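# Two robots sort capped tubes from tray into racks

## Task

Take the tubes out of the tray and place each by its cap dot: orange-dotted ones go in the blue rack and white-dotted ones in the green rack, each pushed fully down into its slot. Any tube reaching the floor means failure. The bottles that belong to the tray must finish upright inside it, and the tray must finish resting on the work bench with nothing overhanging its edge. Either robot or both may be used. At the end, open the grippers and back the robots away; no robot may topple or be left leaning (that is a failure), and nothing counts as placed if only a robot is holding it there.

## Robot and tools

Robots: two identical Hello Robot Stretch 4 units, r1 and r2. Each has an omni-wheel base, a mast with a lift, a telescoping arm that reaches straight out ahead of the base, a three-joint wrist (yaw, pitch, roll) and a two-finger gripper. Each carries four cameras: rX_head_camera, rX_head_left_camera, rX_head_right_camera and rX_wrist_camera. Height is about 1.6 m; the base rim lies within 0.23 m of the base origin.

Frames: every robot reports in its own base frame, origin on the floor below the base centre, x ahead, y to the left, z up. hand_pose is a point between the open fingertips in that frame and may be somewhat off. The odometry frame is the base frame as it was when the scene began. Because each robot uses its own frames, only images, lidar_m and wrist_depth_mm reveal where the two stand relative to one another.

execute_actions(actions, cameras): actions is a list holding one action or none (empty list = just report state and images). An action is an object keyed "r1" and/or "r2". Per robot you may give:
- base: exactly one of translate_m (straight drive, metres, forward +, -2 to 2), strafe_m (sideways, metres, left +, -2 to 2) or rotate_rad (turn in place, radians, counter-clockwise seen from above +, -3.2 to 3.2). These are offsets relative to where the base last reported itself, not places to go.
- joints: an object of absolute targets by name, in the robot's joint space: lift_m 0 to 1.2 m; arm_m 0 to 0.55 m (extension); wrist_yaw_rad -1.134 to 4.276 (0 ahead, + to the left, 3.14 tucked back, beyond 3.4 the arm may block); wrist_pitch_rad -1.117 to 4.259 (0 level, 1.57 pointing down); wrist_roll_rad -1.117 to 4.259 (0 fingers level, + is clockwise viewed from behind); gripper_m -0.038 to 0.141 m fingertip gap (below 0 the tips squeeze each other). Done tolerances: ±0.004 for lift/arm/gripper, ±0.02 yaw and roll, ±0.05 pitch. Too-large joint targets get clipped and flagged; any other bad value or unknown key rejects the whole call.
- pace: "slow", "default", "fast" or "max" (base up to 0.1/0.3/0.4/0.6 m/s and 1/2/3/4 rad/s; slower when the lift is above 0.2, down to 0.3 m/s and 1 rad/s at 1.2).
- contact_limits: {"arm_m": value} from 0 (gentlest) to 0.75 (firmest), default 0.5; the arm stops on contact beyond it.
- or end_of_arm: "enable_torque" on its own, to revive wrist/gripper motors that shut off.
All motions in one action begin together. An action runs at most 15 s. A part you omit may still be driving to its old target. cameras picks which images return (omit or ["all"] for all, [] for none); the pictures line lists their order.

wait(seconds 0 to 10): lets the scene run with no new commands and returns state and images. zoom_image(camera, region [x0,y0,x1,y1] pixels, max 504x504, origin top-left): closer look at the latest full image of that camera. read_manual(section "licences"): licence texts only. finished_scene(scene): ends the given scene for good and reports success; call it only once the goal holds by itself.

Result lines: base_status and joint_status give how each motion ended: done; off_target (resting short and perhaps still pushing); contact_stop_at_<key> (hit something; that part goes slack, a lift may sag and wheels may roll); limit_stop_at_<name>, e.g. tilt (robot leaning over 6 degrees, lift, arm and wheels go slack and refuse commands) or own_body (about to hit itself; move away from the body, likely when pitch is below -0.2 with large roll); torque_fault (wrist/gripper motor gave out, send enable_torque). on_its_own covers what this call did not command; "held at" there is a target, not a position. lidar_m: 12 distances in 30-degree sectors, first straight ahead, counting counter-clockwise (4th left, 7th behind, 10th right); "-" means nothing seen or closer than 0.25 m; it misses clear objects and thin legs but sees the other robot and table tops. wrist_depth_mm: 7x7 grid of depths in mm (100 to 2000), read from top left. base_odometry counts wheel turns, so slip looks like travel; if turned_by_wheels and turned_by_imu differ by over about 0.1 rad, the heading is off by roughly that gap. base_tilt is in degrees (forward and right positive) with a fixed bias up to about 1.5. motor_effort is percent of max, with the peak of the last action in brackets; a resting effort outside its normal range suggests pushing or a load. Gripper reading and done do not prove a grasp; a firm grip shows as a clear gripper_m effort change.

Gripping: command gripper_m smaller than the object width; going further below pulls the object toward the wrist by up to a third of the difference. If fingertips stick on a surface beneath, lift up. To unfold at scene start, send lift_m 0.4 with wrist_yaw_rad 0 together.

Cautions: never let the robots press against each other; once bases touch, any further drive is a hard press and can end everything. Equal commands can yield travel differing by about 3 cm per metre, so shared loads are risky. Avoid turning or driving with over 1 kg held and arm_m above 0.2, especially fast; steady high pushes can tip the robot. A level gripper holding more than about 2 kg, or pressing the gripper into things with base or arm moves, faults the wrist. Avoid drops, slips, slams and hard pushes; loose objects may occasionally get nudged. Keep tubes off the floor, and release and retreat before finishing.

Each tool is called as a command line: name --argument value for each argument, lists and objects as JSON in quotes; but a table of rows of numbers goes row by row, as --pt "numbers of a row", without its own name.

## Session

execute_actions --actions '[]'

Scene clock: 0.00 s.
r1.base_odometry: x=+0.000 y=+0.000 heading=+0.000 (m, m, rad; r1's odometry frame)
r1.turned_by_wheels: +0.000 (rad since the last result)
r1.turned_by_imu: +0.000 (rad since the last result)
r1.base_tilt: forward=+0.3 right=-0.8 (deg)
r1.lidar_m: 2.59 1.43 1.19 1.18 1.38 2.21 3.07 3.47 3.56 1.20 0.96 1.55
r1.base_status: not commanded
r1.joint_positions: lift_m=+0.263 arm_m=+0.002 wrist_yaw_rad=+3.161 wrist_pitch_rad=+0.019 wrist_roll_rad=-0.019 gripper_m=+0.057
r1.joint_status: not commanded
r1.motor_effort: lift_m=+20 arm_m=-1 wrist_yaw_rad=+1 wrist_pitch_rad=-6 wrist_roll_rad=+1 gripper_m=-6 wheel_0=+0 wheel_1=+0 wheel_2=-1 (%)
r1.hand_pose: x=-0.1175 y=+0.0819 z=+0.4360 quat_wxyz=(-0.010, -0.009, -0.010, +1.000) (m; r1's base frame)
r1.wrist_depth_mm: - 131 - - - - - / - 118 158 - - - - / - 124 171 - - - - / 132 134 - - - - - / - - - - - - - / 1430 1537 196 1537 200 1464 1464 / 991 991 1042 - 1025 960 1008
r2.base_odometry: x=+0.000 y=+0.000 heading=+0.000 (m, m, rad; r2's odometry frame)
r2.turned_by_wheels: +0.000 (rad since the last result)
r2.turned_by_imu: +0.000 (rad since the last result)
r2.base_tilt: forward=+0.4 right=-0.7 (deg)
r2.lidar_m: 1.87 3.57 4.37 1.24 1.20 1.56 - 1.29 0.83 0.74 0.76 0.92
r2.base_status: not commanded
r2.joint_positions: lift_m=+0.252 arm_m=-0.002 wrist_yaw_rad=+3.165 wrist_pitch_rad=+0.017 wrist_roll_rad=+0.004 gripper_m=+0.057
r2.joint_status: not commanded
r2.motor_effort: lift_m=+18 arm_m=-1 wrist_yaw_rad=+2 wrist_pitch_rad=-6 wrist_roll_rad=+1 gripper_m=-4 wheel_0=+1 wheel_1=+0 wheel_2=+0 (%)
r2.hand_pose: x=-0.1214 y=+0.0808 z=+0.4252 quat_wxyz=(-0.011, -0.009, +0.002, +1.000) (m; r2's base frame)
r2.wrist_depth_mm: - 140 240 - - - - / - 108 140 - - - - / - 112 140 - - - 1708 / - 126 157 - - - - / 206 1983 - - - - - / 220 1661 204 1576 198 1576 1576 / 220 1098 1042 153 1060 946 1060
pictures: r1_head_camera, r1_head_left_camera, r1_head_right_camera, r1_wrist_camera, r2_head_camera, r2_head_left_camera, r2_head_right_camera, r2_wrist_camera
Images, in order (width x height): r1_head_camera 420x560, r1_head_left_camera 420x672, r1_head_right_camera 420x672, r1_wrist_camera 616x392, r2_head_camera 420x560, r2_head_left_camera 420x672, r2_head_right_camera 420x672, r2_wrist_camera 616x392.

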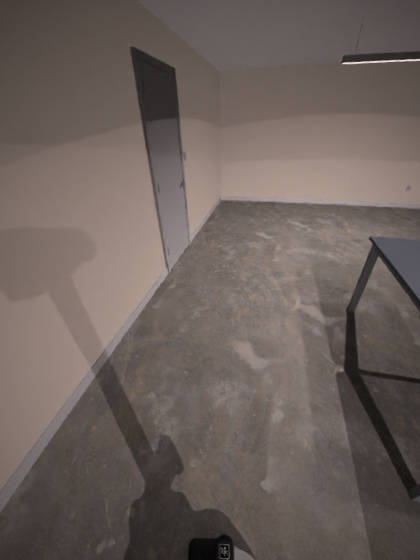

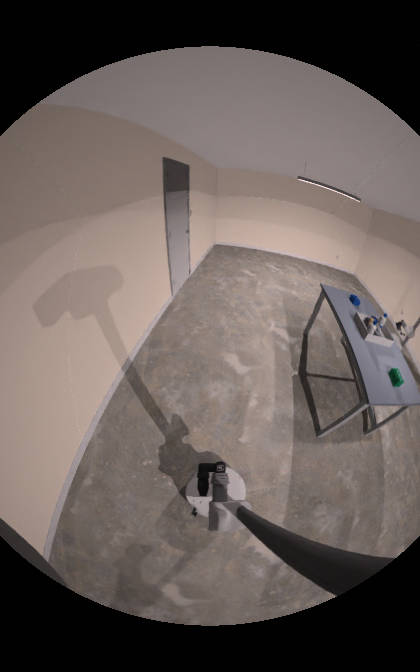

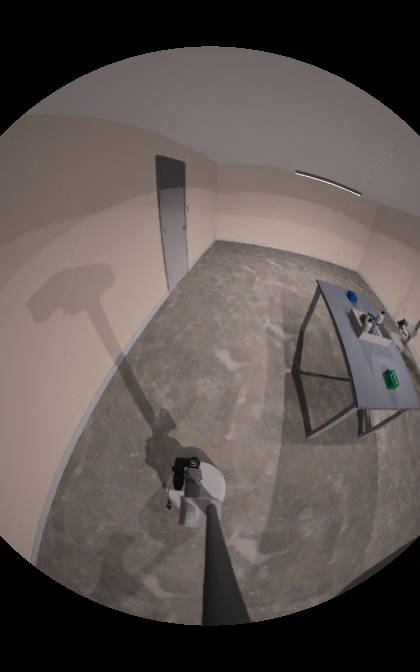

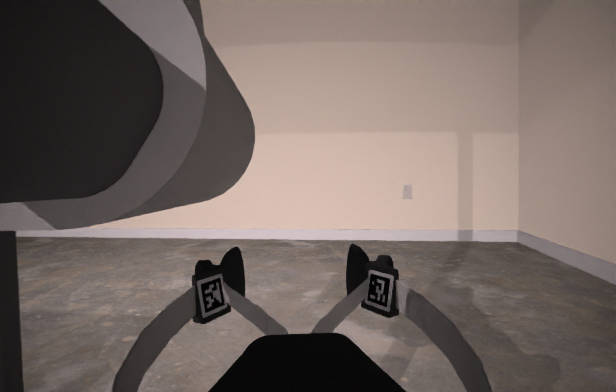

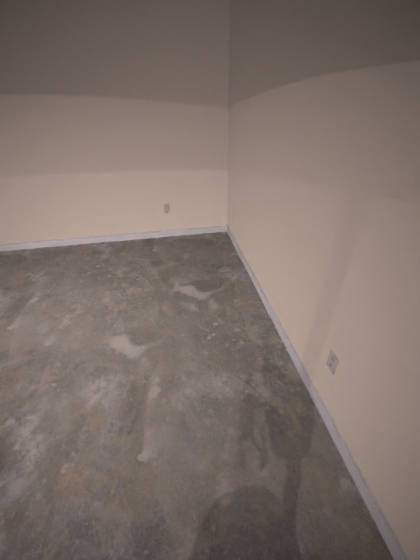

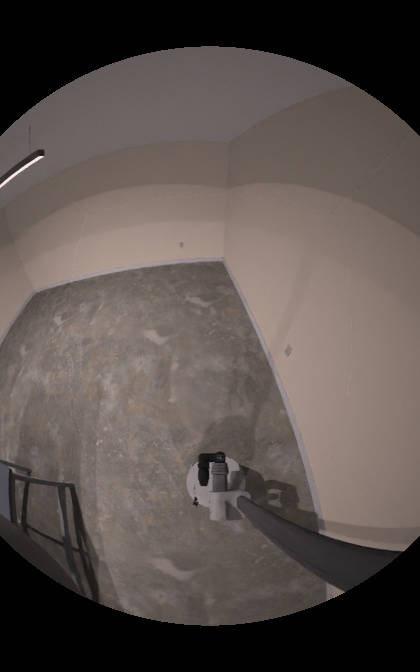

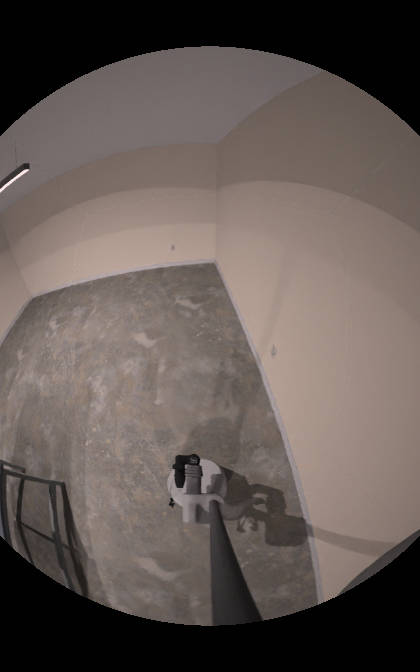

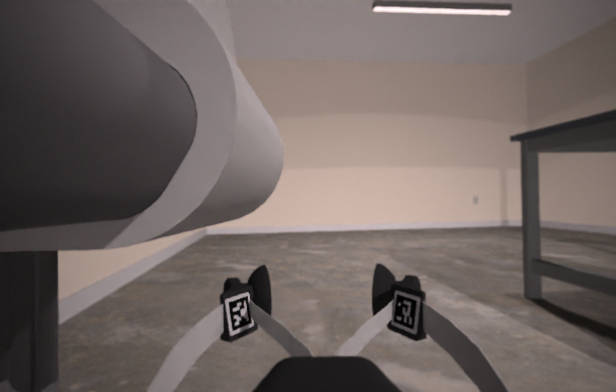

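execute_actions --actions '[{"r1":{"base":{"rotate_rad":-1.3},"joints":{"lift_m":0.9,"wrist_yaw_rad":0}},"r2":{"base":{"rotate_rad":1.57},"joints":{"lift_m":0.9}}}]' --cameras '["r1_head_camera","r1_head_left_camera","r2_head_camera","r2_head_left_camera"]'

Scene clock: 9.33 s.
r1.base_odometry: x=+0.000 y=+0.000 heading=-1.299 (m, m, rad; r1's odometry frame)
r1.turned_by_wheels: -1.299 (rad since the last result)
r1.turned_by_imu: -1.296 (rad since the last result)
r1.base_tilt: forward=+0.3 right=-0.9 (deg)
r1.lidar_m: 0.98 1.14 5.28 1.75 1.26 1.17 1.22 1.64 3.09 3.19 3.75 3.53
r1.base_status: done
r1.joint_positions: lift_m=+0.900 arm_m=+0.002 wrist_yaw_rad=+0.000 wrist_pitch_rad=+0.019 wrist_roll_rad=-0.019 gripper_m=+0.057
r1.joint_status: all done
r1.motor_effort: lift_m=+23(26) arm_m=-1(1) wrist_yaw_rad=+1(3) wrist_pitch_rad=-9(9) wrist_roll_rad=+1(1) gripper_m=-4(4) wheel_0=+7(12) wheel_1=+4(9) wheel_2=+4(9) (%)
r1.hand_pose: x=+0.4610 y=-0.0873 z=+1.0726 quat_wxyz=(+1.000, -0.010, +0.009, +0.000) (m; r1's base frame)
r1.wrist_depth_mm: - - - - - - - / - - - - - - - / - - - - - - - / - - - - - - - / - 1576 - - - - - / 1138 1138 196 1229 200 - - / - 878 820 - - - -
r2.base_odometry: x=+0.000 y=+0.000 heading=+1.570 (m, m, rad; r2's odometry frame)
r2.turned_by_wheels: +1.570 (rad since the last result)
r2.turned_by_imu: +1.565 (rad since the last result)
r2.base_tilt: forward=+0.3 right=-0.7 (deg)
r2.lidar_m: 1.23 1.22 1.54 5.14 1.30 0.82 0.72 0.75 0.97 1.89 3.59 4.36
r2.base_status: done
r2.joint_positions: lift_m=+0.900 arm_m=-0.002 wrist_yaw_rad=+3.165 wrist_pitch_rad=+0.017 wrist_roll_rad=+0.004 gripper_m=+0.057
r2.joint_status: all done
r2.motor_effort: lift_m=+20(21) arm_m=-1(1) wrist_yaw_rad=+0(0) wrist_pitch_rad=-5(5) wrist_roll_rad=+1(1) gripper_m=-5(4) wheel_0=-1(6) wheel_1=+0(5) wheel_2=+1(7) (%)
r2.hand_pose: x=-0.1214 y=+0.0808 z=+1.0730 quat_wxyz=(-0.011, -0.009, +0.002, +1.000) (m; r2's base frame)
r2.wrist_depth_mm: - 141 239 878 917 931 946 / - 108 139 891 904 931 960 / - 111 140 878 917 931 960 / - 126 158 904 891 931 946 / 206 842 854 891 904 946 946 / 221 842 206 866 197 946 946 / 220 820 854 153 904 917 960
pictures: r1_head_camera, r1_head_left_camera, r2_head_camera, r2_head_left_camera
Images, in order (width x height): r1_head_camera 420x560, r1_head_left_camera 420x672, r2_head_camera 420x560, r2_head_left_camera 420x672.

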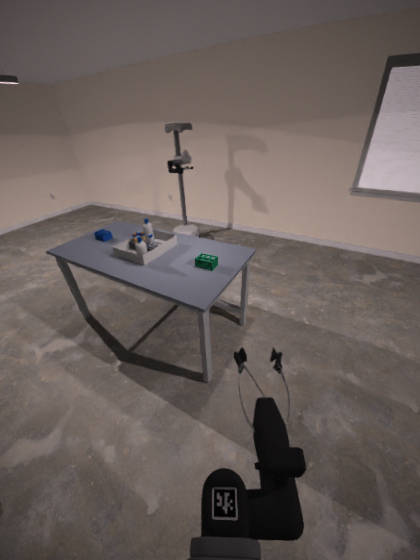

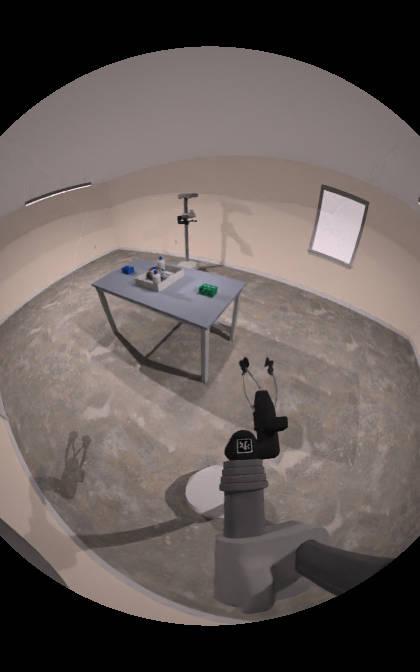

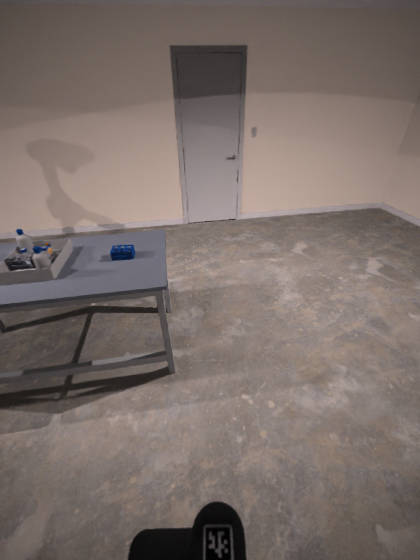

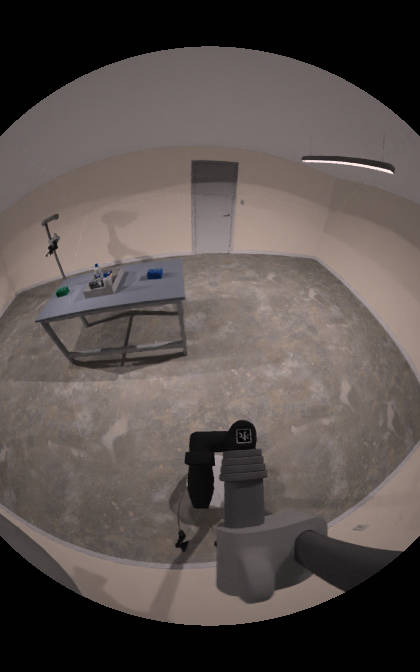

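execute_actions --actions '[{"r1":{"base":{"rotate_rad":-0.47},"joints":{"wrist_pitch_rad":0.8}},"r2":{"base":{"rotate_rad":0.12},"joints":{"wrist_yaw_rad":0,"wrist_pitch_rad":0.8}}}]' --cameras '[]'

execute_actions --actions '[{"r1":{"base":{"strafe_m":1.0},"joints":{"lift_m":1.0}},"r2":{"base":{"strafe_m":0.8},"joints":{"lift_m":1.0}}}]' --cameras '["r1_head_camera","r1_wrist_camera","r2_head_camera","r2_wrist_camera"]'

Scene clock: 23.47 s.
r1.base_odometry: x=+0.000 y=+0.000 heading=-1.768 (m, m, rad; r1's odometry frame)
r1.turned_by_wheels: -0.469 (rad since the last result)
r1.turned_by_imu: -0.467 (rad since the last result)
r1.base_tilt: forward=+0.3 right=-0.8 (deg)
r1.lidar_m: 3.54 0.98 1.20 4.26 1.65 1.22 1.19 1.24 1.76 3.08 3.23 3.68
r1.base_status: done
r1.joint_positions: lift_m=+0.900 arm_m=+0.002 wrist_yaw_rad=+0.000 wrist_pitch_rad=+0.801 wrist_roll_rad=-0.019 gripper_m=+0.057
r1.joint_status: all done
r1.motor_effort: lift_m=+23(23) arm_m=-1(1) wrist_yaw_rad=+1(2) wrist_pitch_rad=-5(10) wrist_roll_rad=+0(2) gripper_m=-4(4) wheel_0=+5(10) wheel_1=+1(9) wheel_2=+2(10) (%)
r1.hand_pose: x=+0.3733 y=-0.0875 z=+0.8708 quat_wxyz=(+0.921, -0.009, +0.390, +0.004) (m; r1's base frame)
r1.wrist_depth_mm: - - - - - - - / - 1921 - - - - - / 1576 1661 1756 1708 1756 1808 1756 / 1397 1430 1464 1464 1499 1499 1499 / 1229 1281 1281 1281 1308 1308 1336 / 1138 1118 196 1160 200 1160 1182 / 1042 1008 1042 - 1060 1025 1060
r2.base_odometry: x=+0.000 y=+0.000 heading=+1.690 (m, m, rad; r2's odometry frame)
r2.turned_by_wheels: +0.120 (rad since the last result)
r2.turned_by_imu: +0.120 (rad since the last result)
r2.base_tilt: forward=+0.1 right=-0.7 (deg)
r2.lidar_m: 1.20 1.23 1.67 3.46 1.14 0.79 0.73 0.75 1.03 2.59 3.65 4.20
r2.base_status: done
r2.joint_positions: lift_m=+0.900 arm_m=-0.002 wrist_yaw_rad=+0.000 wrist_pitch_rad=+0.802 wrist_roll_rad=+0.004 gripper_m=+0.057
r2.joint_status: all done
r2.motor_effort: lift_m=+20(20) arm_m=-1(1) wrist_yaw_rad=-1(6) wrist_pitch_rad=-3(2) wrist_roll_rad=+1(1) gripper_m=-5(3) wheel_0=+0(5) wheel_1=+1(5) wheel_2=+1(6) (%)
r2.hand_pose: x=+0.3697 y=-0.0873 z=+0.8708 quat_wxyz=(+0.921, +0.002, +0.390, -0.001) (m; r2's base frame)
r2.wrist_depth_mm: 960 976 1025 - - - - / - - - - - - - / 1756 1808 1708 1708 1708 1708 1661 / 1464 1430 1397 1464 1464 1464 1430 / 1336 1308 1308 1281 1281 1255 1255 / 1182 1138 205 1138 197 1118 1118 / 1060 1042 1025 146 1008 976 1008
pictures: none
No camera images: the call's "cameras" was empty. Leave "cameras" out to get every camera's image.

Scene clock: 28.13 s.
r1.base_odometry: x=+0.980 y=-0.196 heading=-1.768 (m, m, rad; r1's odometry frame)
r1.turned_by_wheels: +0.000 (rad since the last result)
r1.turned_by_imu: +0.003 (rad since the last result)
r1.base_tilt: forward=+0.3 right=-0.9 (deg)
r1.lidar_m: 0.82 0.86 1.22 4.15 1.59 1.20 1.14 1.22 1.72 4.07 4.27 0.88
r1.base_status: done
r1.joint_positions: lift_m=+1.000 arm_m=+0.002 wrist_yaw_rad=+0.000 wrist_pitch_rad=+0.801 wrist_roll_rad=-0.019 gripper_m=+0.057
r1.joint_status: all done
r1.motor_effort: lift_m=+24(23) arm_m=-1(1) wrist_yaw_rad=+1(1) wrist_pitch_rad=-6(6) wrist_roll_rad=+0(1) gripper_m=-3(5) wheel_0=-4(12) wheel_1=+2(12) wheel_2=+0(1) (%)
r1.hand_pose: x=+0.3733 y=-0.0874 z=+0.9707 quat_wxyz=(+0.921, -0.009, +0.390, +0.004) (m; r1's base frame)
r1.wrist_depth_mm: 842 798 904 946 931 - - / 750 759 768 768 768 - - / 1618 1618 1618 1618 1618 1808 1921 / 1576 1618 1618 1618 1576 1661 1618 / 1397 1397 1397 1397 1366 1430 1464 / 1255 1255 196 1255 200 1281 1281 / 1118 1118 1138 - 1138 1118 1160
r2.base_odometry: x=-0.794 y=-0.095 heading=+1.690 (m, m, rad; r2's odometry frame)
r2.turned_by_wheels: +0.000 (rad since the last result)
r2.turned_by_imu: +0.004 (rad since the last result)
r2.base_tilt: forward=+0.3 right=-0.7 (deg)
r2.lidar_m: 1.18 1.20 4.61 3.51 1.16 0.82 0.78 0.80 1.10 2.76 4.48 1.25
r2.base_status: done
r2.joint_positions: lift_m=+1.000 arm_m=-0.002 wrist_yaw_rad=+0.000 wrist_pitch_rad=+0.802 wrist_roll_rad=+0.004 gripper_m=+0.057
r2.joint_status: all done
r2.motor_effort: lift_m=+19(20) arm_m=-1(1) wrist_yaw_rad=-2(1) wrist_pitch_rad=-5(4) wrist_roll_rad=+1(1) gripper_m=-4(4) wheel_0=+1(10) wheel_1=-2(8) wheel_2=+0(1) (%)
r2.hand_pose: x=+0.3696 y=-0.0874 z=+0.9708 quat_wxyz=(+0.921, +0.002, +0.390, -0.001) (m; r2's base frame)
r2.wrist_depth_mm: 1078 1078 1042 1025 1008 1025 - / 1060 1808 - - - - - / 1921 1921 1921 1863 1863 1808 1808 / 1618 1661 1576 1576 1576 1537 1576 / 1464 1464 1397 1430 1397 1366 1397 / 1308 1281 206 1255 197 1229 1229 / 1138 1138 1118 146 1118 1060 1098
pictures: r1_head_camera, r1_wrist_camera, r2_head_camera, r2_wrist_camera
Images, in order (width x height): r1_head_camera 420x560, r1_wrist_camera 616x392, r2_head_camera 420x560, r2_wrist_camera 616x392.

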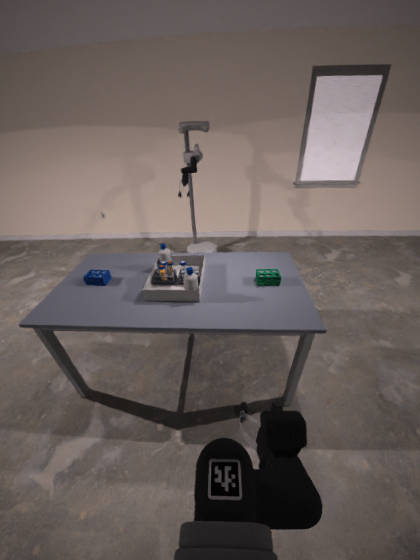

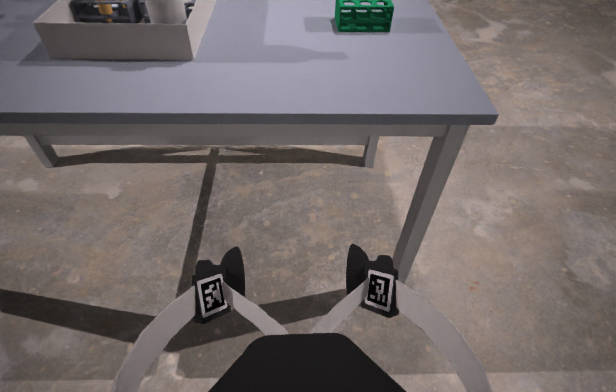

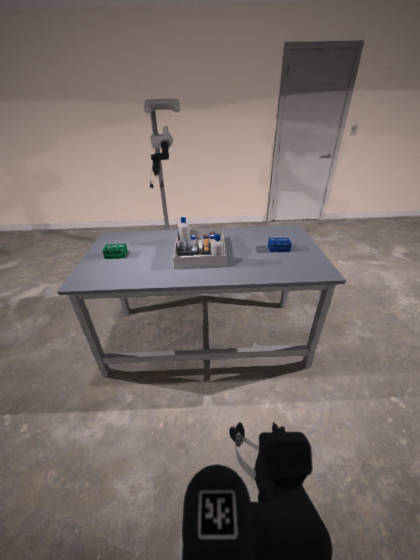

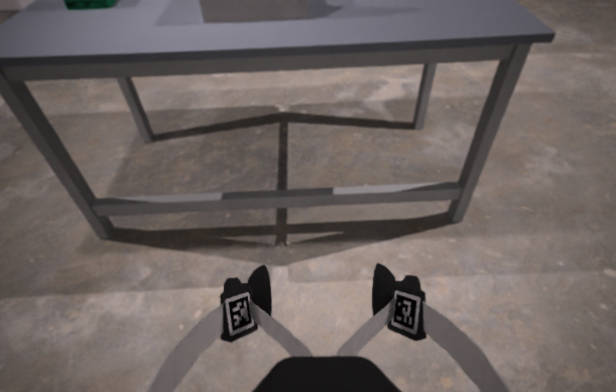

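execute_actions --actions '[{"r1":{"base":{"translate_m":0.5},"joints":{"lift_m":1.2,"wrist_pitch_rad":1.57,"wrist_roll_rad":0,"arm_m":0.3}},"r2":{"base":{"translate_m":0.8},"joints":{"lift_m":1.2,"wrist_pitch_rad":1.2}}}]' --cameras '["r1_head_camera","r1_wrist_camera","r2_head_camera","r2_wrist_camera"]'

Scene clock: 39.07 s.
r1.base_odometry: x=+0.883 y=-0.686 heading=-1.767 (m, m, rad; r1's odometry frame)
r1.turned_by_wheels: +0.001 (rad since the last result)
r1.turned_by_imu: +0.002 (rad since the last result)
r1.base_tilt: forward=+0.2 right=-0.9 (deg)
r1.lidar_m: 0.33 0.36 0.49 4.68 2.28 1.72 1.64 1.76 2.43 4.10 0.47 0.34
r1.base_status: done
r1.joint_positions: lift_m=+1.200 arm_m=+0.299 wrist_yaw_rad=+0.000 wrist_pitch_rad=+1.570 wrist_roll_rad=+0.000 gripper_m=+0.057
r1.joint_status: all done
r1.motor_effort: lift_m=+23(23) arm_m=+5(6) wrist_yaw_rad=+0(2) wrist_pitch_rad=-1(5) wrist_roll_rad=+2(3) gripper_m=-3(4) wheel_0=+7(13) wheel_1=+4(7) wheel_2=-1(11) (%)
r1.hand_pose: x=+0.4702 y=-0.0874 z=+1.0895 quat_wxyz=(+0.707, +0.000, +0.707, +0.000) (m; r1's base frame)
r1.wrist_depth_mm: 469 504 544 549 525 559 1366 / 525 535 544 549 554 564 1366 / 397 488 549 554 554 564 1366 / 535 544 554 554 554 564 1366 / 535 539 549 554 564 569 1366 / 539 544 196 559 199 574 1397 / 1308 1336 1118 - 1336 1397 1366
r2.base_odometry: x=-0.890 y=+0.699 heading=+1.690 (m, m, rad; r2's odometry frame)
r2.turned_by_wheels: +0.000 (rad since the last result)
r2.turned_by_imu: -0.003 (rad since the last result)
r2.base_tilt: forward=+0.4 right=-0.7 (deg)
r2.lidar_m: 0.40 0.39 0.53 4.41 2.30 1.64 1.56 1.62 2.17 4.32 0.59 0.42
r2.base_status: done
r2.joint_positions: lift_m=+1.200 arm_m=-0.002 wrist_yaw_rad=+0.000 wrist_pitch_rad=+1.201 wrist_roll_rad=+0.004 gripper_m=+0.057
r2.joint_status: all done
r2.motor_effort: lift_m=+19(21) arm_m=-1(1) wrist_yaw_rad=+0(1) wrist_pitch_rad=-2(3) wrist_roll_rad=+1(1) gripper_m=-3(5) wheel_0=+1(5) wheel_1=+1(6) wheel_2=+1(8) (%)
r2.hand_pose: x=+0.2733 y=-0.0874 z=+1.1091 quat_wxyz=(+0.825, +0.002, +0.565, -0.001) (m; r2's base frame)
r2.wrist_depth_mm: 778 750 676 741 741 715 723 / 723 707 707 683 691 691 676 / 668 661 640 647 661 640 640 / 634 634 621 615 609 603 609 / 615 1160 1160 1160 1182 1160 1281 / 1255 1255 206 1229 197 1281 1255 / 1229 1205 1205 146 1182 1160 1182
pictures: r1_head_camera, r1_wrist_camera, r2_head_camera, r2_wrist_camera
Images, in order (width x height): r1_head_camera 420x560, r1_wrist_camera 616x392, r2_head_camera 420x560, r2_wrist_camera 616x392.

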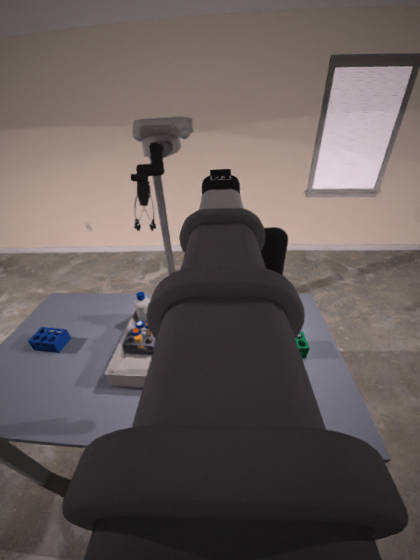

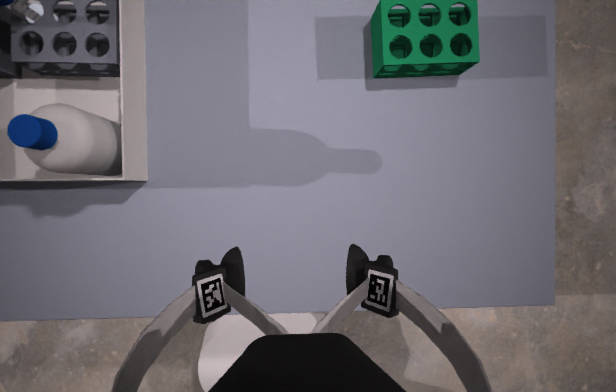

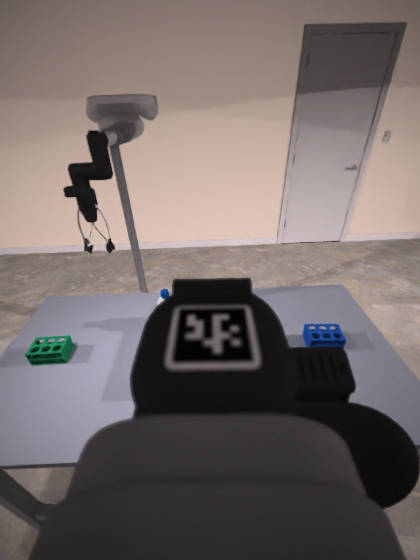

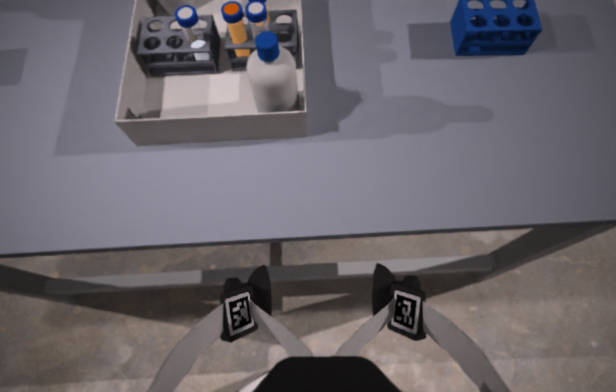

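execute_actions --actions '[{"r1":{"base":{"strafe_m":0.36},"joints":{"arm_m":0.48}}}]' --cameras '["r1_wrist_camera","r2_wrist_camera"]'

Scene clock: 48.67 s.
r1.base_odometry: x=+1.236 y=-0.757 heading=-1.768 (m, m, rad; r1's odometry frame)
r1.turned_by_wheels: +0.000 (rad since the last result)
r1.turned_by_imu: +0.002 (rad since the last result)
r1.base_tilt: forward=+0.3 right=-0.9 (deg)
r1.lidar_m: 0.32 0.36 0.50 4.32 2.30 1.73 1.63 1.73 2.43 4.42 0.48 0.36
r1.base_status: done
r1.joint_positions: lift_m=+1.200 arm_m=+0.479 wrist_yaw_rad=+0.000 wrist_pitch_rad=+1.570 wrist_roll_rad=+0.000 gripper_m=+0.057
r1.joint_status: all done
r1.motor_effort: lift_m=+22(23) arm_m=+6(5) wrist_yaw_rad=+1(1) wrist_pitch_rad=-1(0) wrist_roll_rad=+2(2) gripper_m=-5(4) wheel_0=-4(14) wheel_1=+3(12) wheel_2=+0(1) (%)
r1.hand_pose: x=+0.6501 y=-0.0874 z=+1.0896 quat_wxyz=(+0.707, +0.000, +0.707, +0.000) (m; r1's base frame)
r1.wrist_depth_mm: 525 535 402 544 549 559 564 / 535 535 521 544 549 564 569 / 535 539 500 492 554 564 569 / 535 544 508 549 559 559 574 / 539 544 544 554 512 564 574 / 539 544 196 544 200 564 580 / 539 544 554 - 569 574 574
r2.base_odometry: x=-0.890 y=+0.699 heading=+1.690 (m, m, rad; r2's odometry frame)
r2.turned_by_wheels: +0.000 (rad since the last result)
r2.turned_by_imu: +0.000 (rad since the last result)
r2.base_tilt: forward=+0.2 right=-0.7 (deg)
r2.lidar_m: 0.37 0.39 0.56 4.40 2.31 1.66 1.55 1.62 2.19 4.32 0.63 0.41
r2.base_status: not commanded
r2.joint_positions: lift_m=+1.200 arm_m=-0.002 wrist_yaw_rad=+0.000 wrist_pitch_rad=+1.201 wrist_roll_rad=+0.004 gripper_m=+0.057
r2.joint_status: not commanded
r2.motor_effort: lift_m=+19(19) arm_m=-1(1) wrist_yaw_rad=+0(3) wrist_pitch_rad=-2(2) wrist_roll_rad=+1(1) gripper_m=-4(5) wheel_0=+1(1) wheel_1=+1(1) wheel_2=+1(1) (%)
r2.hand_pose: x=+0.2733 y=-0.0874 z=+1.1091 quat_wxyz=(+0.825, +0.002, +0.565, -0.001) (m; r2's base frame)
r2.wrist_depth_mm: 768 750 683 741 750 715 732 / 715 707 691 683 691 691 691 / 668 654 647 647 654 647 640 / 634 627 621 615 615 615 615 / 615 1138 1138 1138 1182 1205 1281 / 1255 1255 205 1255 197 1229 1255 / 1229 1205 1182 146 1182 1160 1182
pictures: r1_wrist_camera, r2_wrist_camera
Images, in order (width x height): r1_wrist_camera 616x392, r2_wrist_camera 616x392.

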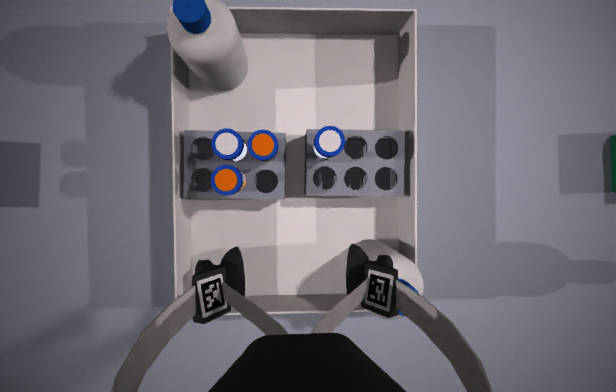

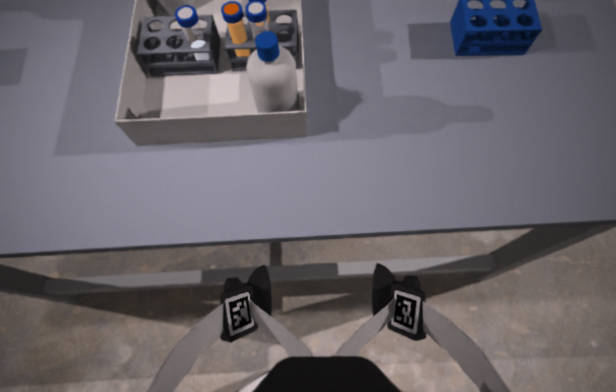

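execute_actions --actions '[{"r1":{"base":{"translate_m":0.08},"joints":{"arm_m":0.497}},"r2":{"base":{"translate_m":0.11},"joints":{"wrist_pitch_rad":1.57,"wrist_roll_rad":0}}}]' --cameras '[]'

execute_actions --actions '[{"r1":{"base":{"strafe_m":-0.04},"joints":{"lift_m":1.07}},"r2":{"base":{"strafe_m":-0.3},"joints":{"arm_m":0.3}}}]' --cameras '["r1_wrist_camera","r2_wrist_camera","r2_head_left_camera"]'

Scene clock: 79.87 s.
r1.base_odometry: x=+1.220 y=-0.835 heading=-1.767 (m, m, rad; r1's odometry frame)
r1.turned_by_wheels: +0.001 (rad since the last result)
r1.turned_by_imu: +0.002 (rad since the last result)
r1.base_tilt: forward=+0.3 right=-0.9 (deg)
r1.lidar_m: 0.25 0.29 0.41 4.31 2.38 1.77 1.73 1.82 2.52 4.46 0.39 0.28
r1.base_status: done
r1.joint_positions: lift_m=+1.200 arm_m=+0.496 wrist_yaw_rad=+0.000 wrist_pitch_rad=+1.570 wrist_roll_rad=+0.000 gripper_m=+0.057
r1.joint_status: all done
r1.motor_effort: lift_m=+22(22) arm_m=+5(7) wrist_yaw_rad=+0(1) wrist_pitch_rad=-1(3) wrist_roll_rad=+2(2) gripper_m=-4(4) wheel_0=+7(12) wheel_1=+4(7) wheel_2=-1(10) (%)
r1.hand_pose: x=+0.6671 y=-0.0874 z=+1.0896 quat_wxyz=(+0.707, +0.000, +0.707, +0.000) (m; r1's base frame)
r1.wrist_depth_mm: 530 535 539 549 554 564 564 / 535 539 544 544 554 559 564 / 535 539 462 549 554 564 574 / 535 539 539 544 559 569 574 / 539 544 480 530 521 569 574 / 539 544 196 554 200 569 574 / 539 539 544 - 421 574 574
r2.base_odometry: x=-0.903 y=+0.808 heading=+1.690 (m, m, rad; r2's odometry frame)
r2.turned_by_wheels: +0.000 (rad since the last result)
r2.turned_by_imu: +0.000 (rad since the last result)
r2.base_tilt: forward=+0.5 right=-0.7 (deg)
r2.lidar_m: 0.27 0.29 0.41 4.41 2.50 1.76 1.66 1.75 2.34 4.32 0.45 0.30
r2.base_status: done
r2.joint_positions: lift_m=+1.200 arm_m=-0.002 wrist_yaw_rad=+0.000 wrist_pitch_rad=+1.570 wrist_roll_rad=+0.000 gripper_m=+0.057
r2.joint_status: all done
r2.motor_effort: lift_m=+20(19) arm_m=-1(1) wrist_yaw_rad=+0(1) wrist_pitch_rad=+2(5) wrist_roll_rad=+0(0) gripper_m=-5(5) wheel_0=+2(6) wheel_1=+1(6) wheel_2=+0(8) (%)
r2.hand_pose: x=+0.1692 y=-0.0874 z=+1.0896 quat_wxyz=(+0.707, +0.000, +0.707, +0.000) (m; r2's base frame)
r2.wrist_depth_mm: 564 559 544 549 549 544 539 / 564 559 549 554 554 549 539 / 564 554 554 549 554 539 1008 / 1336 1308 1336 1281 1281 1255 1308 / 1308 1281 1281 1078 1281 1255 1255 / 1308 1308 205 1060 197 1281 1205 / 1308 1308 1281 146 1255 1229 1255
pictures: none
No camera images: the call's "cameras" was empty. Leave "cameras" out to get every camera's image.

Scene clock: 82.20 s.
r1.base_odometry: x=+1.181 y=-0.827 heading=-1.766 (m, m, rad; r1's odometry frame)
r1.turned_by_wheels: +0.000 (rad since the last result)
r1.turned_by_imu: +0.001 (rad since the last result)
r1.base_tilt: forward=+0.3 right=-0.8 (deg)
r1.lidar_m: 0.25 0.27 0.38 4.34 2.38 1.79 1.72 1.81 2.51 4.40 0.37 0.25
r1.base_status: done
r1.joint_positions: lift_m=+1.070 arm_m=+0.496 wrist_yaw_rad=+0.000 wrist_pitch_rad=+1.570 wrist_roll_rad=+0.000 gripper_m=+0.057
r1.joint_status: all done
r1.motor_effort: lift_m=+17(20) arm_m=+6(6) wrist_yaw_rad=+1(2) wrist_pitch_rad=-1(1) wrist_roll_rad=+2(3) gripper_m=-4(4) wheel_0=+6(13) wheel_1=-2(8) wheel_2=+0(1) (%)
r1.hand_pose: x=+0.6671 y=-0.0874 z=+0.9600 quat_wxyz=(+0.707, +0.000, +0.707, +0.000) (m; r1's base frame)
r1.wrist_depth_mm: 404 410 413 418 421 427 430 / 404 268 404 415 407 427 433 / 407 329 413 418 421 433 433 / 410 397 415 418 421 433 436 / 410 353 347 362 364 433 439 / 410 342 196 392 200 433 439 / 413 366 418 - 402 436 442
r2.base_odometry: x=-0.605 y=+0.844 heading=+1.691 (m, m, rad; r2's odometry frame)
r2.turned_by_wheels: +0.000 (rad since the last result)
r2.turned_by_imu: -0.001 (rad since the last result)
r2.base_tilt: forward=+0.2 right=-0.7 (deg)
r2.lidar_m: 0.29 0.31 0.45 1.05 2.47 1.76 1.67 1.72 2.31 4.01 0.45 0.32
r2.base_status: done
r2.joint_positions: lift_m=+1.200 arm_m=+0.299 wrist_yaw_rad=+0.000 wrist_pitch_rad=+1.570 wrist_roll_rad=+0.000 gripper_m=+0.057
r2.joint_status: all done
r2.motor_effort: lift_m=+19(20) arm_m=+5(6) wrist_yaw_rad=+1(0) wrist_pitch_rad=+0(1) wrist_roll_rad=+1(0) gripper_m=-3(5) wheel_0=+1(9) wheel_1=+1(8) wheel_2=+0(2) (%)
r2.hand_pose: x=+0.4703 y=-0.0874 z=+1.0896 quat_wxyz=(+0.707, +0.000, +0.707, +0.000) (m; r2's base frame)
r2.wrist_depth_mm: 559 554 559 549 544 549 1281 / 500 559 554 539 544 544 1308 / 521 554 554 549 544 544 1255 / 469 554 554 554 544 539 1281 / 554 554 549 544 544 539 1255 / 559 549 204 544 197 539 1281 / 554 554 1078 146 1308 1255 1281
pictures: r1_wrist_camera, r2_head_left_camera, r2_wrist_camera
Images, in order (width x height): r1_wrist_camera 616x392, r2_head_left_camera 420x672, r2_wrist_camera 616x392.

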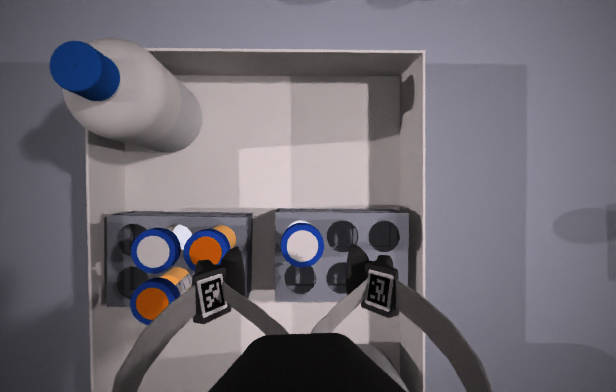

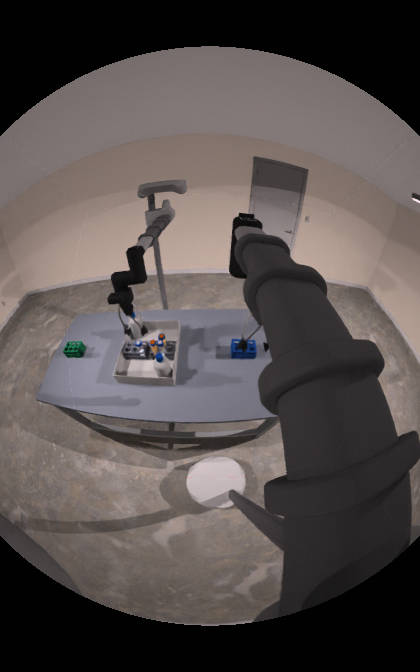

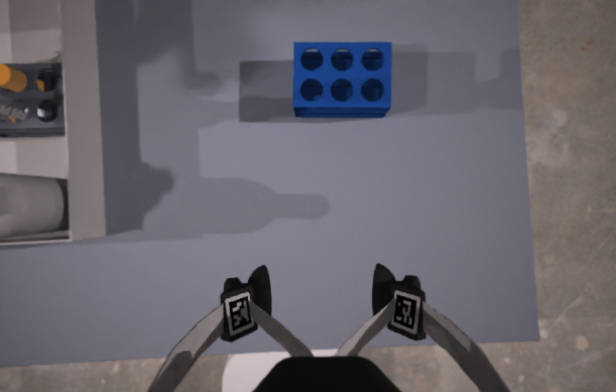

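execute_actions --actions '[{"r1":{"joints":{"lift_m":1.0}},"r2":{"joints":{"arm_m":0.47,"lift_m":1.1}}}]' --cameras '["r1_wrist_camera","r2_wrist_camera","r2_head_left_camera"]'

zoom_image --camera "r2_head_left_camera" --region '[60, 290, 260, 400]'

Scene clock: 92.67 s.
r1.base_odometry: x=+1.181 y=-0.827 heading=-1.766 (m, m, rad; r1's odometry frame)
r1.turned_by_wheels: +0.000 (rad since the last result)
r1.turned_by_imu: +0.001 (rad since the last result)
r1.base_tilt: forward=+0.3 right=-0.8 (deg)
r1.lidar_m: 0.26 0.27 0.40 4.35 2.36 1.80 1.72 1.81 2.54 4.42 0.36 0.28
r1.base_status: not commanded
r1.joint_positions: lift_m=+1.001 arm_m=+0.496 wrist_yaw_rad=+0.000 wrist_pitch_rad=+1.571 wrist_roll_rad=+0.000 gripper_m=+0.057
r1.joint_status: all done
r1.motor_effort: lift_m=+9(16) arm_m=+5(5) wrist_yaw_rad=+0(2) wrist_pitch_rad=-4(4) wrist_roll_rad=+3(2) gripper_m=-4(5) wheel_0=+6(6) wheel_1=-3(3) wheel_2=+0(0) (%)
r1.hand_pose: x=+0.6669 y=-0.0874 z=+0.8907 quat_wxyz=(+0.707, +0.000, +0.707, +0.000) (m; r1's base frame)
r1.wrist_depth_mm: 191 303 329 332 332 362 366 / 203 232 347 353 355 364 368 / 307 322 349 353 355 364 368 / 327 347 349 353 357 366 370 / 290 234 289 294 298 368 370 / 290 229 193 296 200 368 368 / 324 229 353 - 359 370 370
r2.base_odometry: x=-0.605 y=+0.844 heading=+1.691 (m, m, rad; r2's odometry frame)
r2.turned_by_wheels: +0.000 (rad since the last result)
r2.turned_by_imu: +0.000 (rad since the last result)
r2.base_tilt: forward=+0.2 right=-0.6 (deg)
r2.lidar_m: 0.28 0.31 0.41 0.99 2.49 1.77 1.64 1.73 2.32 4.02 0.45 0.31
r2.base_status: not commanded
r2.joint_positions: lift_m=+1.100 arm_m=+0.469 wrist_yaw_rad=+0.000 wrist_pitch_rad=+1.570 wrist_roll_rad=+0.000 gripper_m=+0.057
r2.joint_status: all done
r2.motor_effort: lift_m=+16(18) arm_m=+5(1) wrist_yaw_rad=+1(1) wrist_pitch_rad=+1(1) wrist_roll_rad=+1(1) gripper_m=-3(3) wheel_0=+1(1) wheel_1=+1(1) wheel_2=+0(0) (%)
r2.hand_pose: x=+0.6402 y=-0.0874 z=+0.9899 quat_wxyz=(+0.707, +0.000, +0.707, +0.000) (m; r2's base frame)
r2.wrist_depth_mm: 462 455 455 449 449 445 1182 / 455 459 452 445 449 449 1160 / 449 455 452 449 449 445 1182 / 445 452 452 442 439 445 445 / 442 455 452 449 442 442 442 / 439 452 205 449 197 442 439 / 433 452 445 146 445 439 439
pictures: r1_wrist_camera, r2_head_left_camera, r2_wrist_camera
Images, in order (width x height): r1_wrist_camera 616x392, r2_head_left_camera 420x672, r2_wrist_camera 616x392.

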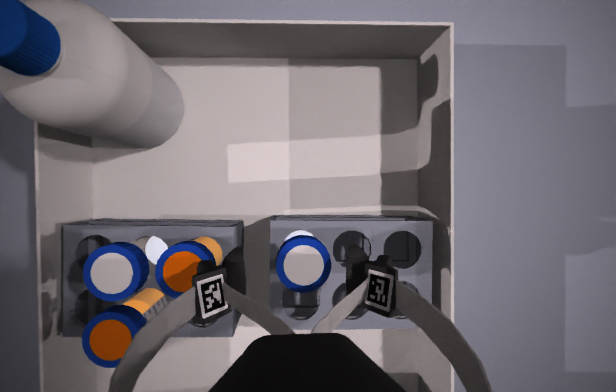

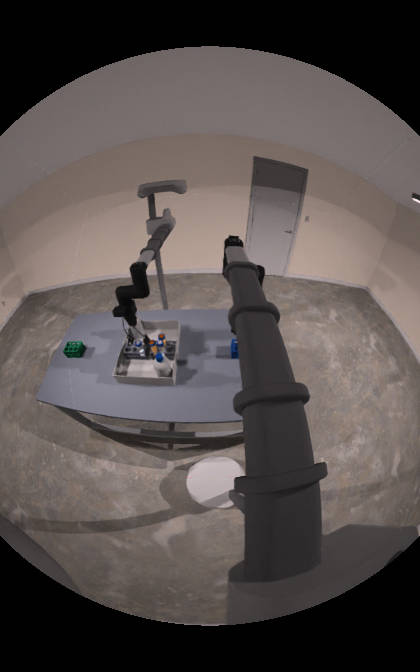

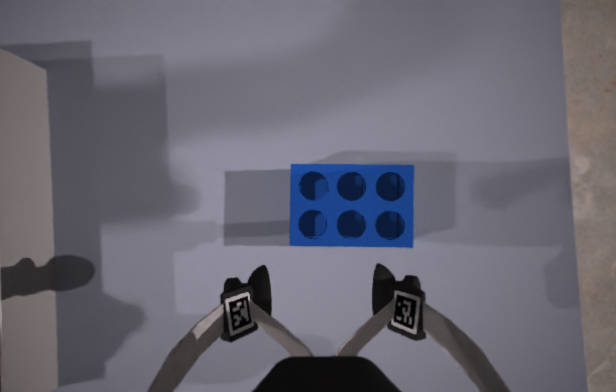

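Region (60, 290, 260, 400) of r2_head_left_camera's 420x672 image, scaled by 2.520, with more detail than that image has; it fills the top 277 rows of this view, and the rest is white.

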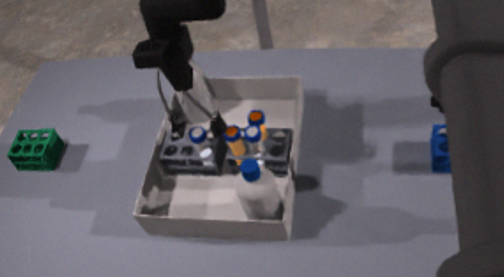

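execute_actions --actions '[{"r1":{"base":{"strafe_m":-0.005},"joints":{"gripper_m":0.045,"lift_m":1.008},"pace":"slow"}}]' --cameras '["r1_wrist_camera"]'

Scene clock: 97.80 s.
r1.base_odometry: x=+1.176 y=-0.826 heading=-1.766 (m, m, rad; r1's odometry frame)
r1.turned_by_wheels: +0.000 (rad since the last result)
r1.turned_by_imu: +0.002 (rad since the last result)
r1.base_tilt: forward=+0.3 right=-0.9 (deg)
r1.lidar_m: 0.25 0.29 0.40 4.34 2.38 1.80 1.73 1.80 2.55 4.41 0.38 0.27
r1.base_status: done
r1.joint_positions: lift_m=+1.008 arm_m=+0.496 wrist_yaw_rad=+0.000 wrist_pitch_rad=+1.570 wrist_roll_rad=+0.000 gripper_m=+0.045
r1.joint_status: all done
r1.motor_effort: lift_m=+23(24) arm_m=+5(5) wrist_yaw_rad=+1(1) wrist_pitch_rad=+0(4) wrist_roll_rad=+3(3) gripper_m=-3(5) wheel_0=+8(10) wheel_1=-3(6) wheel_2=+0(0) (%)
r1.hand_pose: x=+0.6671 y=-0.0874 z=+0.8975 quat_wxyz=(+0.707, +0.000, +0.707, +0.000) (m; r1's base frame)
r1.wrist_depth_mm: 195 287 336 338 340 364 368 / 206 238 349 353 357 366 368 / 312 334 351 355 357 366 370 / 330 347 351 355 359 368 370 / 296 233 244 236 301 368 373 / 296 232 190 297 198 368 373 / 329 231 355 - 364 370 375
r2.base_odometry: x=-0.605 y=+0.844 heading=+1.691 (m, m, rad; r2's odometry frame)
r2.turned_by_wheels: +0.000 (rad since the last result)
r2.turned_by_imu: +0.000 (rad since the last result)
r2.base_tilt: forward=+0.3 right=-0.7 (deg)
r2.lidar_m: 0.27 0.30 0.40 1.07 2.49 1.75 1.65 1.73 2.35 4.02 0.46 0.32
r2.base_status: not commanded
r2.joint_positions: lift_m=+1.100 arm_m=+0.469 wrist_yaw_rad=+0.000 wrist_pitch_rad=+1.570 wrist_roll_rad=+0.000 gripper_m=+0.057
r2.joint_status: not commanded
r2.motor_effort: lift_m=+16(16) arm_m=+5(5) wrist_yaw_rad=+1(1) wrist_pitch_rad=+0(1) wrist_roll_rad=+1(2) gripper_m=-4(3) wheel_0=+1(1) wheel_1=+1(1) wheel_2=+0(0) (%)
r2.hand_pose: x=+0.6402 y=-0.0874 z=+0.9899 quat_wxyz=(+0.707, +0.000, +0.707, +0.000) (m; r2's base frame)
r2.wrist_depth_mm: 459 459 455 452 449 442 1160 / 455 459 452 455 449 445 1160 / 449 455 455 452 449 445 1182 / 445 452 452 442 442 442 442 / 439 455 452 449 442 439 439 / 439 455 204 445 196 439 439 / 433 452 449 145 442 439 442
pictures: r1_wrist_camera
Images, in order (width x height): r1_wrist_camera 616x392.

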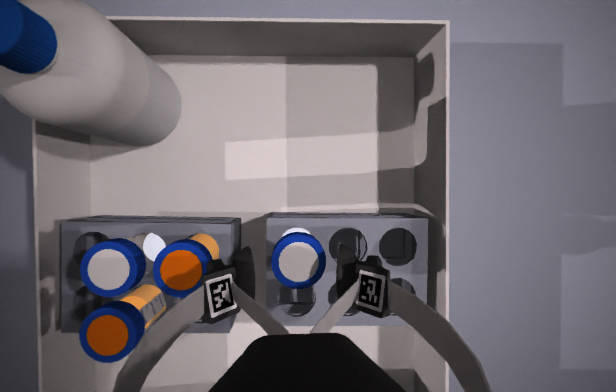

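execute_actions --actions '[{"r1":{"joints":{"lift_m":0.987,"arm_m":0.5},"pace":"slow"}}]' --cameras '["r1_wrist_camera"]'

Scene clock: 104.10 s.
r1.base_odometry: x=+1.176 y=-0.826 heading=-1.766 (m, m, rad; r1's odometry frame)
r1.turned_by_wheels: +0.000 (rad since the last result)
r1.turned_by_imu: +0.001 (rad since the last result)
r1.base_tilt: forward=+0.3 right=-0.9 (deg)
r1.lidar_m: 0.25 0.28 0.41 4.36 2.40 1.80 1.72 1.84 2.55 4.40 0.36 0.28
r1.base_status: not commanded
r1.joint_positions: lift_m=+0.987 arm_m=+0.499 wrist_yaw_rad=+0.000 wrist_pitch_rad=+1.570 wrist_roll_rad=+0.000 gripper_m=+0.045
r1.joint_status: all done
r1.motor_effort: lift_m=+17(22) arm_m=+6(7) wrist_yaw_rad=+2(0) wrist_pitch_rad=-1(2) wrist_roll_rad=+3(2) gripper_m=-5(4) wheel_0=+9(9) wheel_1=-3(3) wheel_2=+0(0) (%)
r1.hand_pose: x=+0.6700 y=-0.0874 z=+0.8770 quat_wxyz=(+0.707, +0.000, +0.707, +0.000) (m; r1's base frame)
r1.wrist_depth_mm: 183 281 303 304 307 342 347 / 188 236 329 334 336 343 347 / 279 327 330 332 340 343 347 / 296 329 330 336 340 347 349 / 268 268 271 274 281 347 351 / 268 211 190 277 198 347 351 / 265 211 334 - 342 349 355
r2.base_odometry: x=-0.605 y=+0.844 heading=+1.691 (m, m, rad; r2's odometry frame)
r2.turned_by_wheels: +0.000 (rad since the last result)
r2.turned_by_imu: +0.000 (rad since the last result)
r2.base_tilt: forward=+0.2 right=-0.6 (deg)
r2.lidar_m: 0.29 0.32 0.41 1.07 2.45 1.76 1.65 1.76 2.33 4.03 0.46 0.33
r2.base_status: not commanded
r2.joint_positions: lift_m=+1.100 arm_m=+0.469 wrist_yaw_rad=+0.000 wrist_pitch_rad=+1.570 wrist_roll_rad=+0.000 gripper_m=+0.057
r2.joint_status: not commanded
r2.motor_effort: lift_m=+16(16) arm_m=+5(5) wrist_yaw_rad=-2(0) wrist_pitch_rad=+0(1) wrist_roll_rad=+1(1) gripper_m=-3(5) wheel_0=+1(1) wheel_1=+1(1) wheel_2=+0(0) (%)
r2.hand_pose: x=+0.6402 y=-0.0874 z=+0.9899 quat_wxyz=(+0.707, +0.000, +0.707, +0.000) (m; r2's base frame)
r2.wrist_depth_mm: 459 455 455 452 452 449 1182 / 452 459 452 452 449 445 1182 / 449 455 455 449 445 445 1160 / 445 459 452 442 439 445 442 / 439 455 452 445 442 439 439 / 433 452 204 445 197 439 442 / 433 455 445 146 442 439 439
pictures: r1_wrist_camera
Images, in order (width x height): r1_wrist_camera 616x392.

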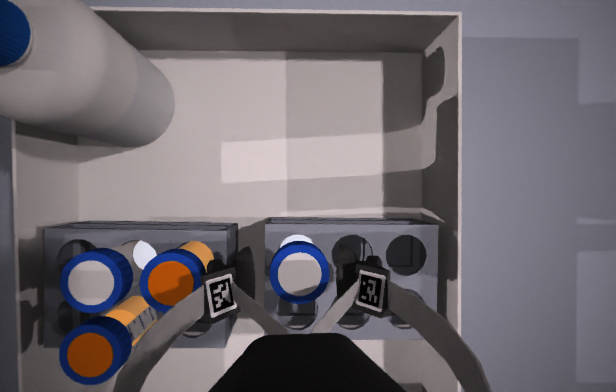

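Good. Grip, then lift.

execute_actions --actions '[{"r1":{"joints":{"gripper_m":0.012}}}]' --cameras '[]'

execute_actions --actions '[{"r1":{"joints":{"lift_m":1.12}},"r2":{"joints":{"lift_m":1.15,"gripper_m":0.045}}}]' --cameras '["r1_wrist_camera","r2_head_left_camera"]'

Scene clock: 110.73 s.
r1.base_odometry: x=+1.176 y=-0.826 heading=-1.766 (m, m, rad; r1's odometry frame)
r1.turned_by_wheels: +0.000 (rad since the last result)
r1.turned_by_imu: +0.001 (rad since the last result)
r1.base_tilt: forward=+0.3 right=-0.9 (deg)
r1.lidar_m: 0.26 0.27 0.40 4.35 2.36 1.78 1.72 1.81 2.55 4.39 0.38 0.27
r1.base_status: not commanded
r1.joint_positions: lift_m=+0.987 arm_m=+0.499 wrist_yaw_rad=+0.000 wrist_pitch_rad=+1.570 wrist_roll_rad=+0.000 gripper_m=+0.012
r1.joint_status: all done
r1.motor_effort: lift_m=+17(17) arm_m=+6(6) wrist_yaw_rad=+1(1) wrist_pitch_rad=-1(1) wrist_roll_rad=+2(3) gripper_m=-12(12) wheel_0=+8(8) wheel_1=-3(4) wheel_2=+0(0) (%)
r1.hand_pose: x=+0.6700 y=-0.0874 z=+0.8770 quat_wxyz=(+0.707, +0.000, +0.707, +0.000) (m; r1's base frame)
r1.wrist_depth_mm: 183 279 304 304 306 342 345 / 187 237 329 332 336 342 347 / 281 325 330 334 340 343 347 / 296 327 334 336 340 347 349 / 267 268 273 276 281 349 351 / 267 211 185 277 188 347 351 / 264 210 334 - 343 290 353
r2.base_odometry: x=-0.605 y=+0.844 heading=+1.691 (m, m, rad; r2's odometry frame)
r2.turned_by_wheels: +0.000 (rad since the last result)
r2.turned_by_imu: +0.000 (rad since the last result)
r2.base_tilt: forward=+0.2 right=-0.6 (deg)
r2.lidar_m: 0.27 0.32 0.41 1.06 2.47 1.75 1.65 1.72 2.30 4.05 0.46 0.32
r2.base_status: not commanded
r2.joint_positions: lift_m=+1.100 arm_m=+0.469 wrist_yaw_rad=+0.000 wrist_pitch_rad=+1.570 wrist_roll_rad=+0.000 gripper_m=+0.057
r2.joint_status: not commanded
r2.motor_effort: lift_m=+15(16) arm_m=+5(5) wrist_yaw_rad=-1(2) wrist_pitch_rad=+1(0) wrist_roll_rad=+1(1) gripper_m=-5(4) wheel_0=+1(1) wheel_1=+1(1) wheel_2=+0(0) (%)
r2.hand_pose: x=+0.6402 y=-0.0874 z=+0.9899 quat_wxyz=(+0.707, +0.000, +0.707, +0.000) (m; r2's base frame)
r2.wrist_depth_mm: 459 455 455 452 449 449 1160 / 459 455 455 449 445 445 1182 / 452 455 455 449 449 449 1160 / 445 452 452 442 442 442 442 / 439 455 452 445 445 439 442 / 436 455 205 445 198 439 439 / 433 449 449 146 442 439 436
pictures: none
No camera images: the call's "cameras" was empty. Leave "cameras" out to get every camera's image.

Scene clock: 112.33 s.
r1.base_odometry: x=+1.176 y=-0.826 heading=-1.766 (m, m, rad; r1's odometry frame)
r1.turned_by_wheels: +0.000 (rad since the last result)
r1.turned_by_imu: +0.001 (rad since the last result)
r1.base_tilt: forward=+0.2 right=-0.9 (deg)
r1.lidar_m: 0.26 0.28 0.41 4.35 2.37 1.79 1.70 1.85 2.54 4.40 0.38 0.28
r1.base_status: not commanded
r1.joint_positions: lift_m=+1.120 arm_m=+0.499 wrist_yaw_rad=+0.000 wrist_pitch_rad=+1.570 wrist_roll_rad=+0.000 gripper_m=+0.012
r1.joint_status: all done
r1.motor_effort: lift_m=+23(27) arm_m=+6(6) wrist_yaw_rad=+1(1) wrist_pitch_rad=-1(2) wrist_roll_rad=+2(2) gripper_m=-13(14) wheel_0=+8(8) wheel_1=-3(3) wheel_2=+0(0) (%)
r1.hand_pose: x=+0.6700 y=-0.0874 z=+1.0095 quat_wxyz=(+0.707, +0.000, +0.707, +0.000) (m; r1's base frame)
r1.wrist_depth_mm: 455 455 462 466 473 477 480 / 452 317 459 466 473 477 484 / 455 349 466 469 473 480 484 / 459 462 466 469 473 480 488 / 459 402 345 281 469 484 492 / 459 433 185 473 188 488 492 / 462 466 466 - 484 488 496
r2.base_odometry: x=-0.605 y=+0.844 heading=+1.691 (m, m, rad; r2's odometry frame)
r2.turned_by_wheels: +0.000 (rad since the last result)
r2.turned_by_imu: +0.000 (rad since the last result)
r2.base_tilt: forward=+0.3 right=-0.7 (deg)
r2.lidar_m: 0.28 0.31 0.43 1.04 2.48 1.76 1.66 1.70 2.31 4.02 0.47 0.32
r2.base_status: not commanded
r2.joint_positions: lift_m=+1.150 arm_m=+0.469 wrist_yaw_rad=+0.000 wrist_pitch_rad=+1.570 wrist_roll_rad=+0.000 gripper_m=+0.045
r2.joint_status: all done
r2.motor_effort: lift_m=+20(21) arm_m=+5(5) wrist_yaw_rad=+3(0) wrist_pitch_rad=+2(0) wrist_roll_rad=+1(1) gripper_m=-4(6) wheel_0=+1(1) wheel_1=+1(1) wheel_2=+0(0) (%)
r2.hand_pose: x=+0.6402 y=-0.0874 z=+1.0395 quat_wxyz=(+0.707, +0.000, +0.707, +0.000) (m; r2's base frame)
r2.wrist_depth_mm: 508 508 508 500 500 492 1205 / 504 508 504 496 496 492 1229 / 496 504 500 496 500 492 1205 / 477 508 504 492 492 492 1229 / 462 504 496 492 492 488 1182 / 477 500 496 500 196 488 1205 / 452 496 496 148 492 492 1205
pictures: r1_wrist_camera, r2_head_left_camera
Images, in order (width x height): r1_wrist_camera 616x392, r2_head_left_camera 420x672.

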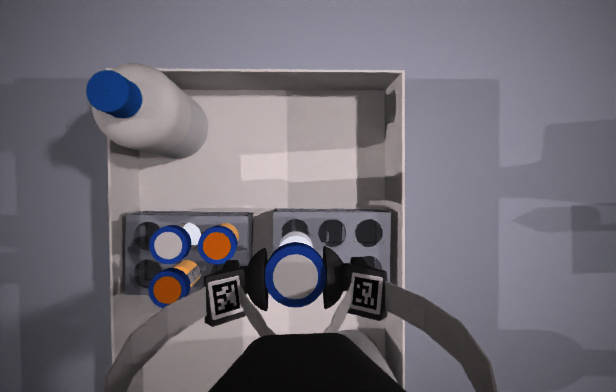

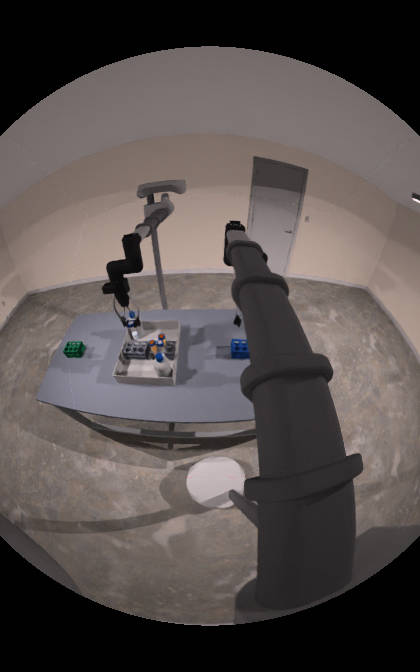

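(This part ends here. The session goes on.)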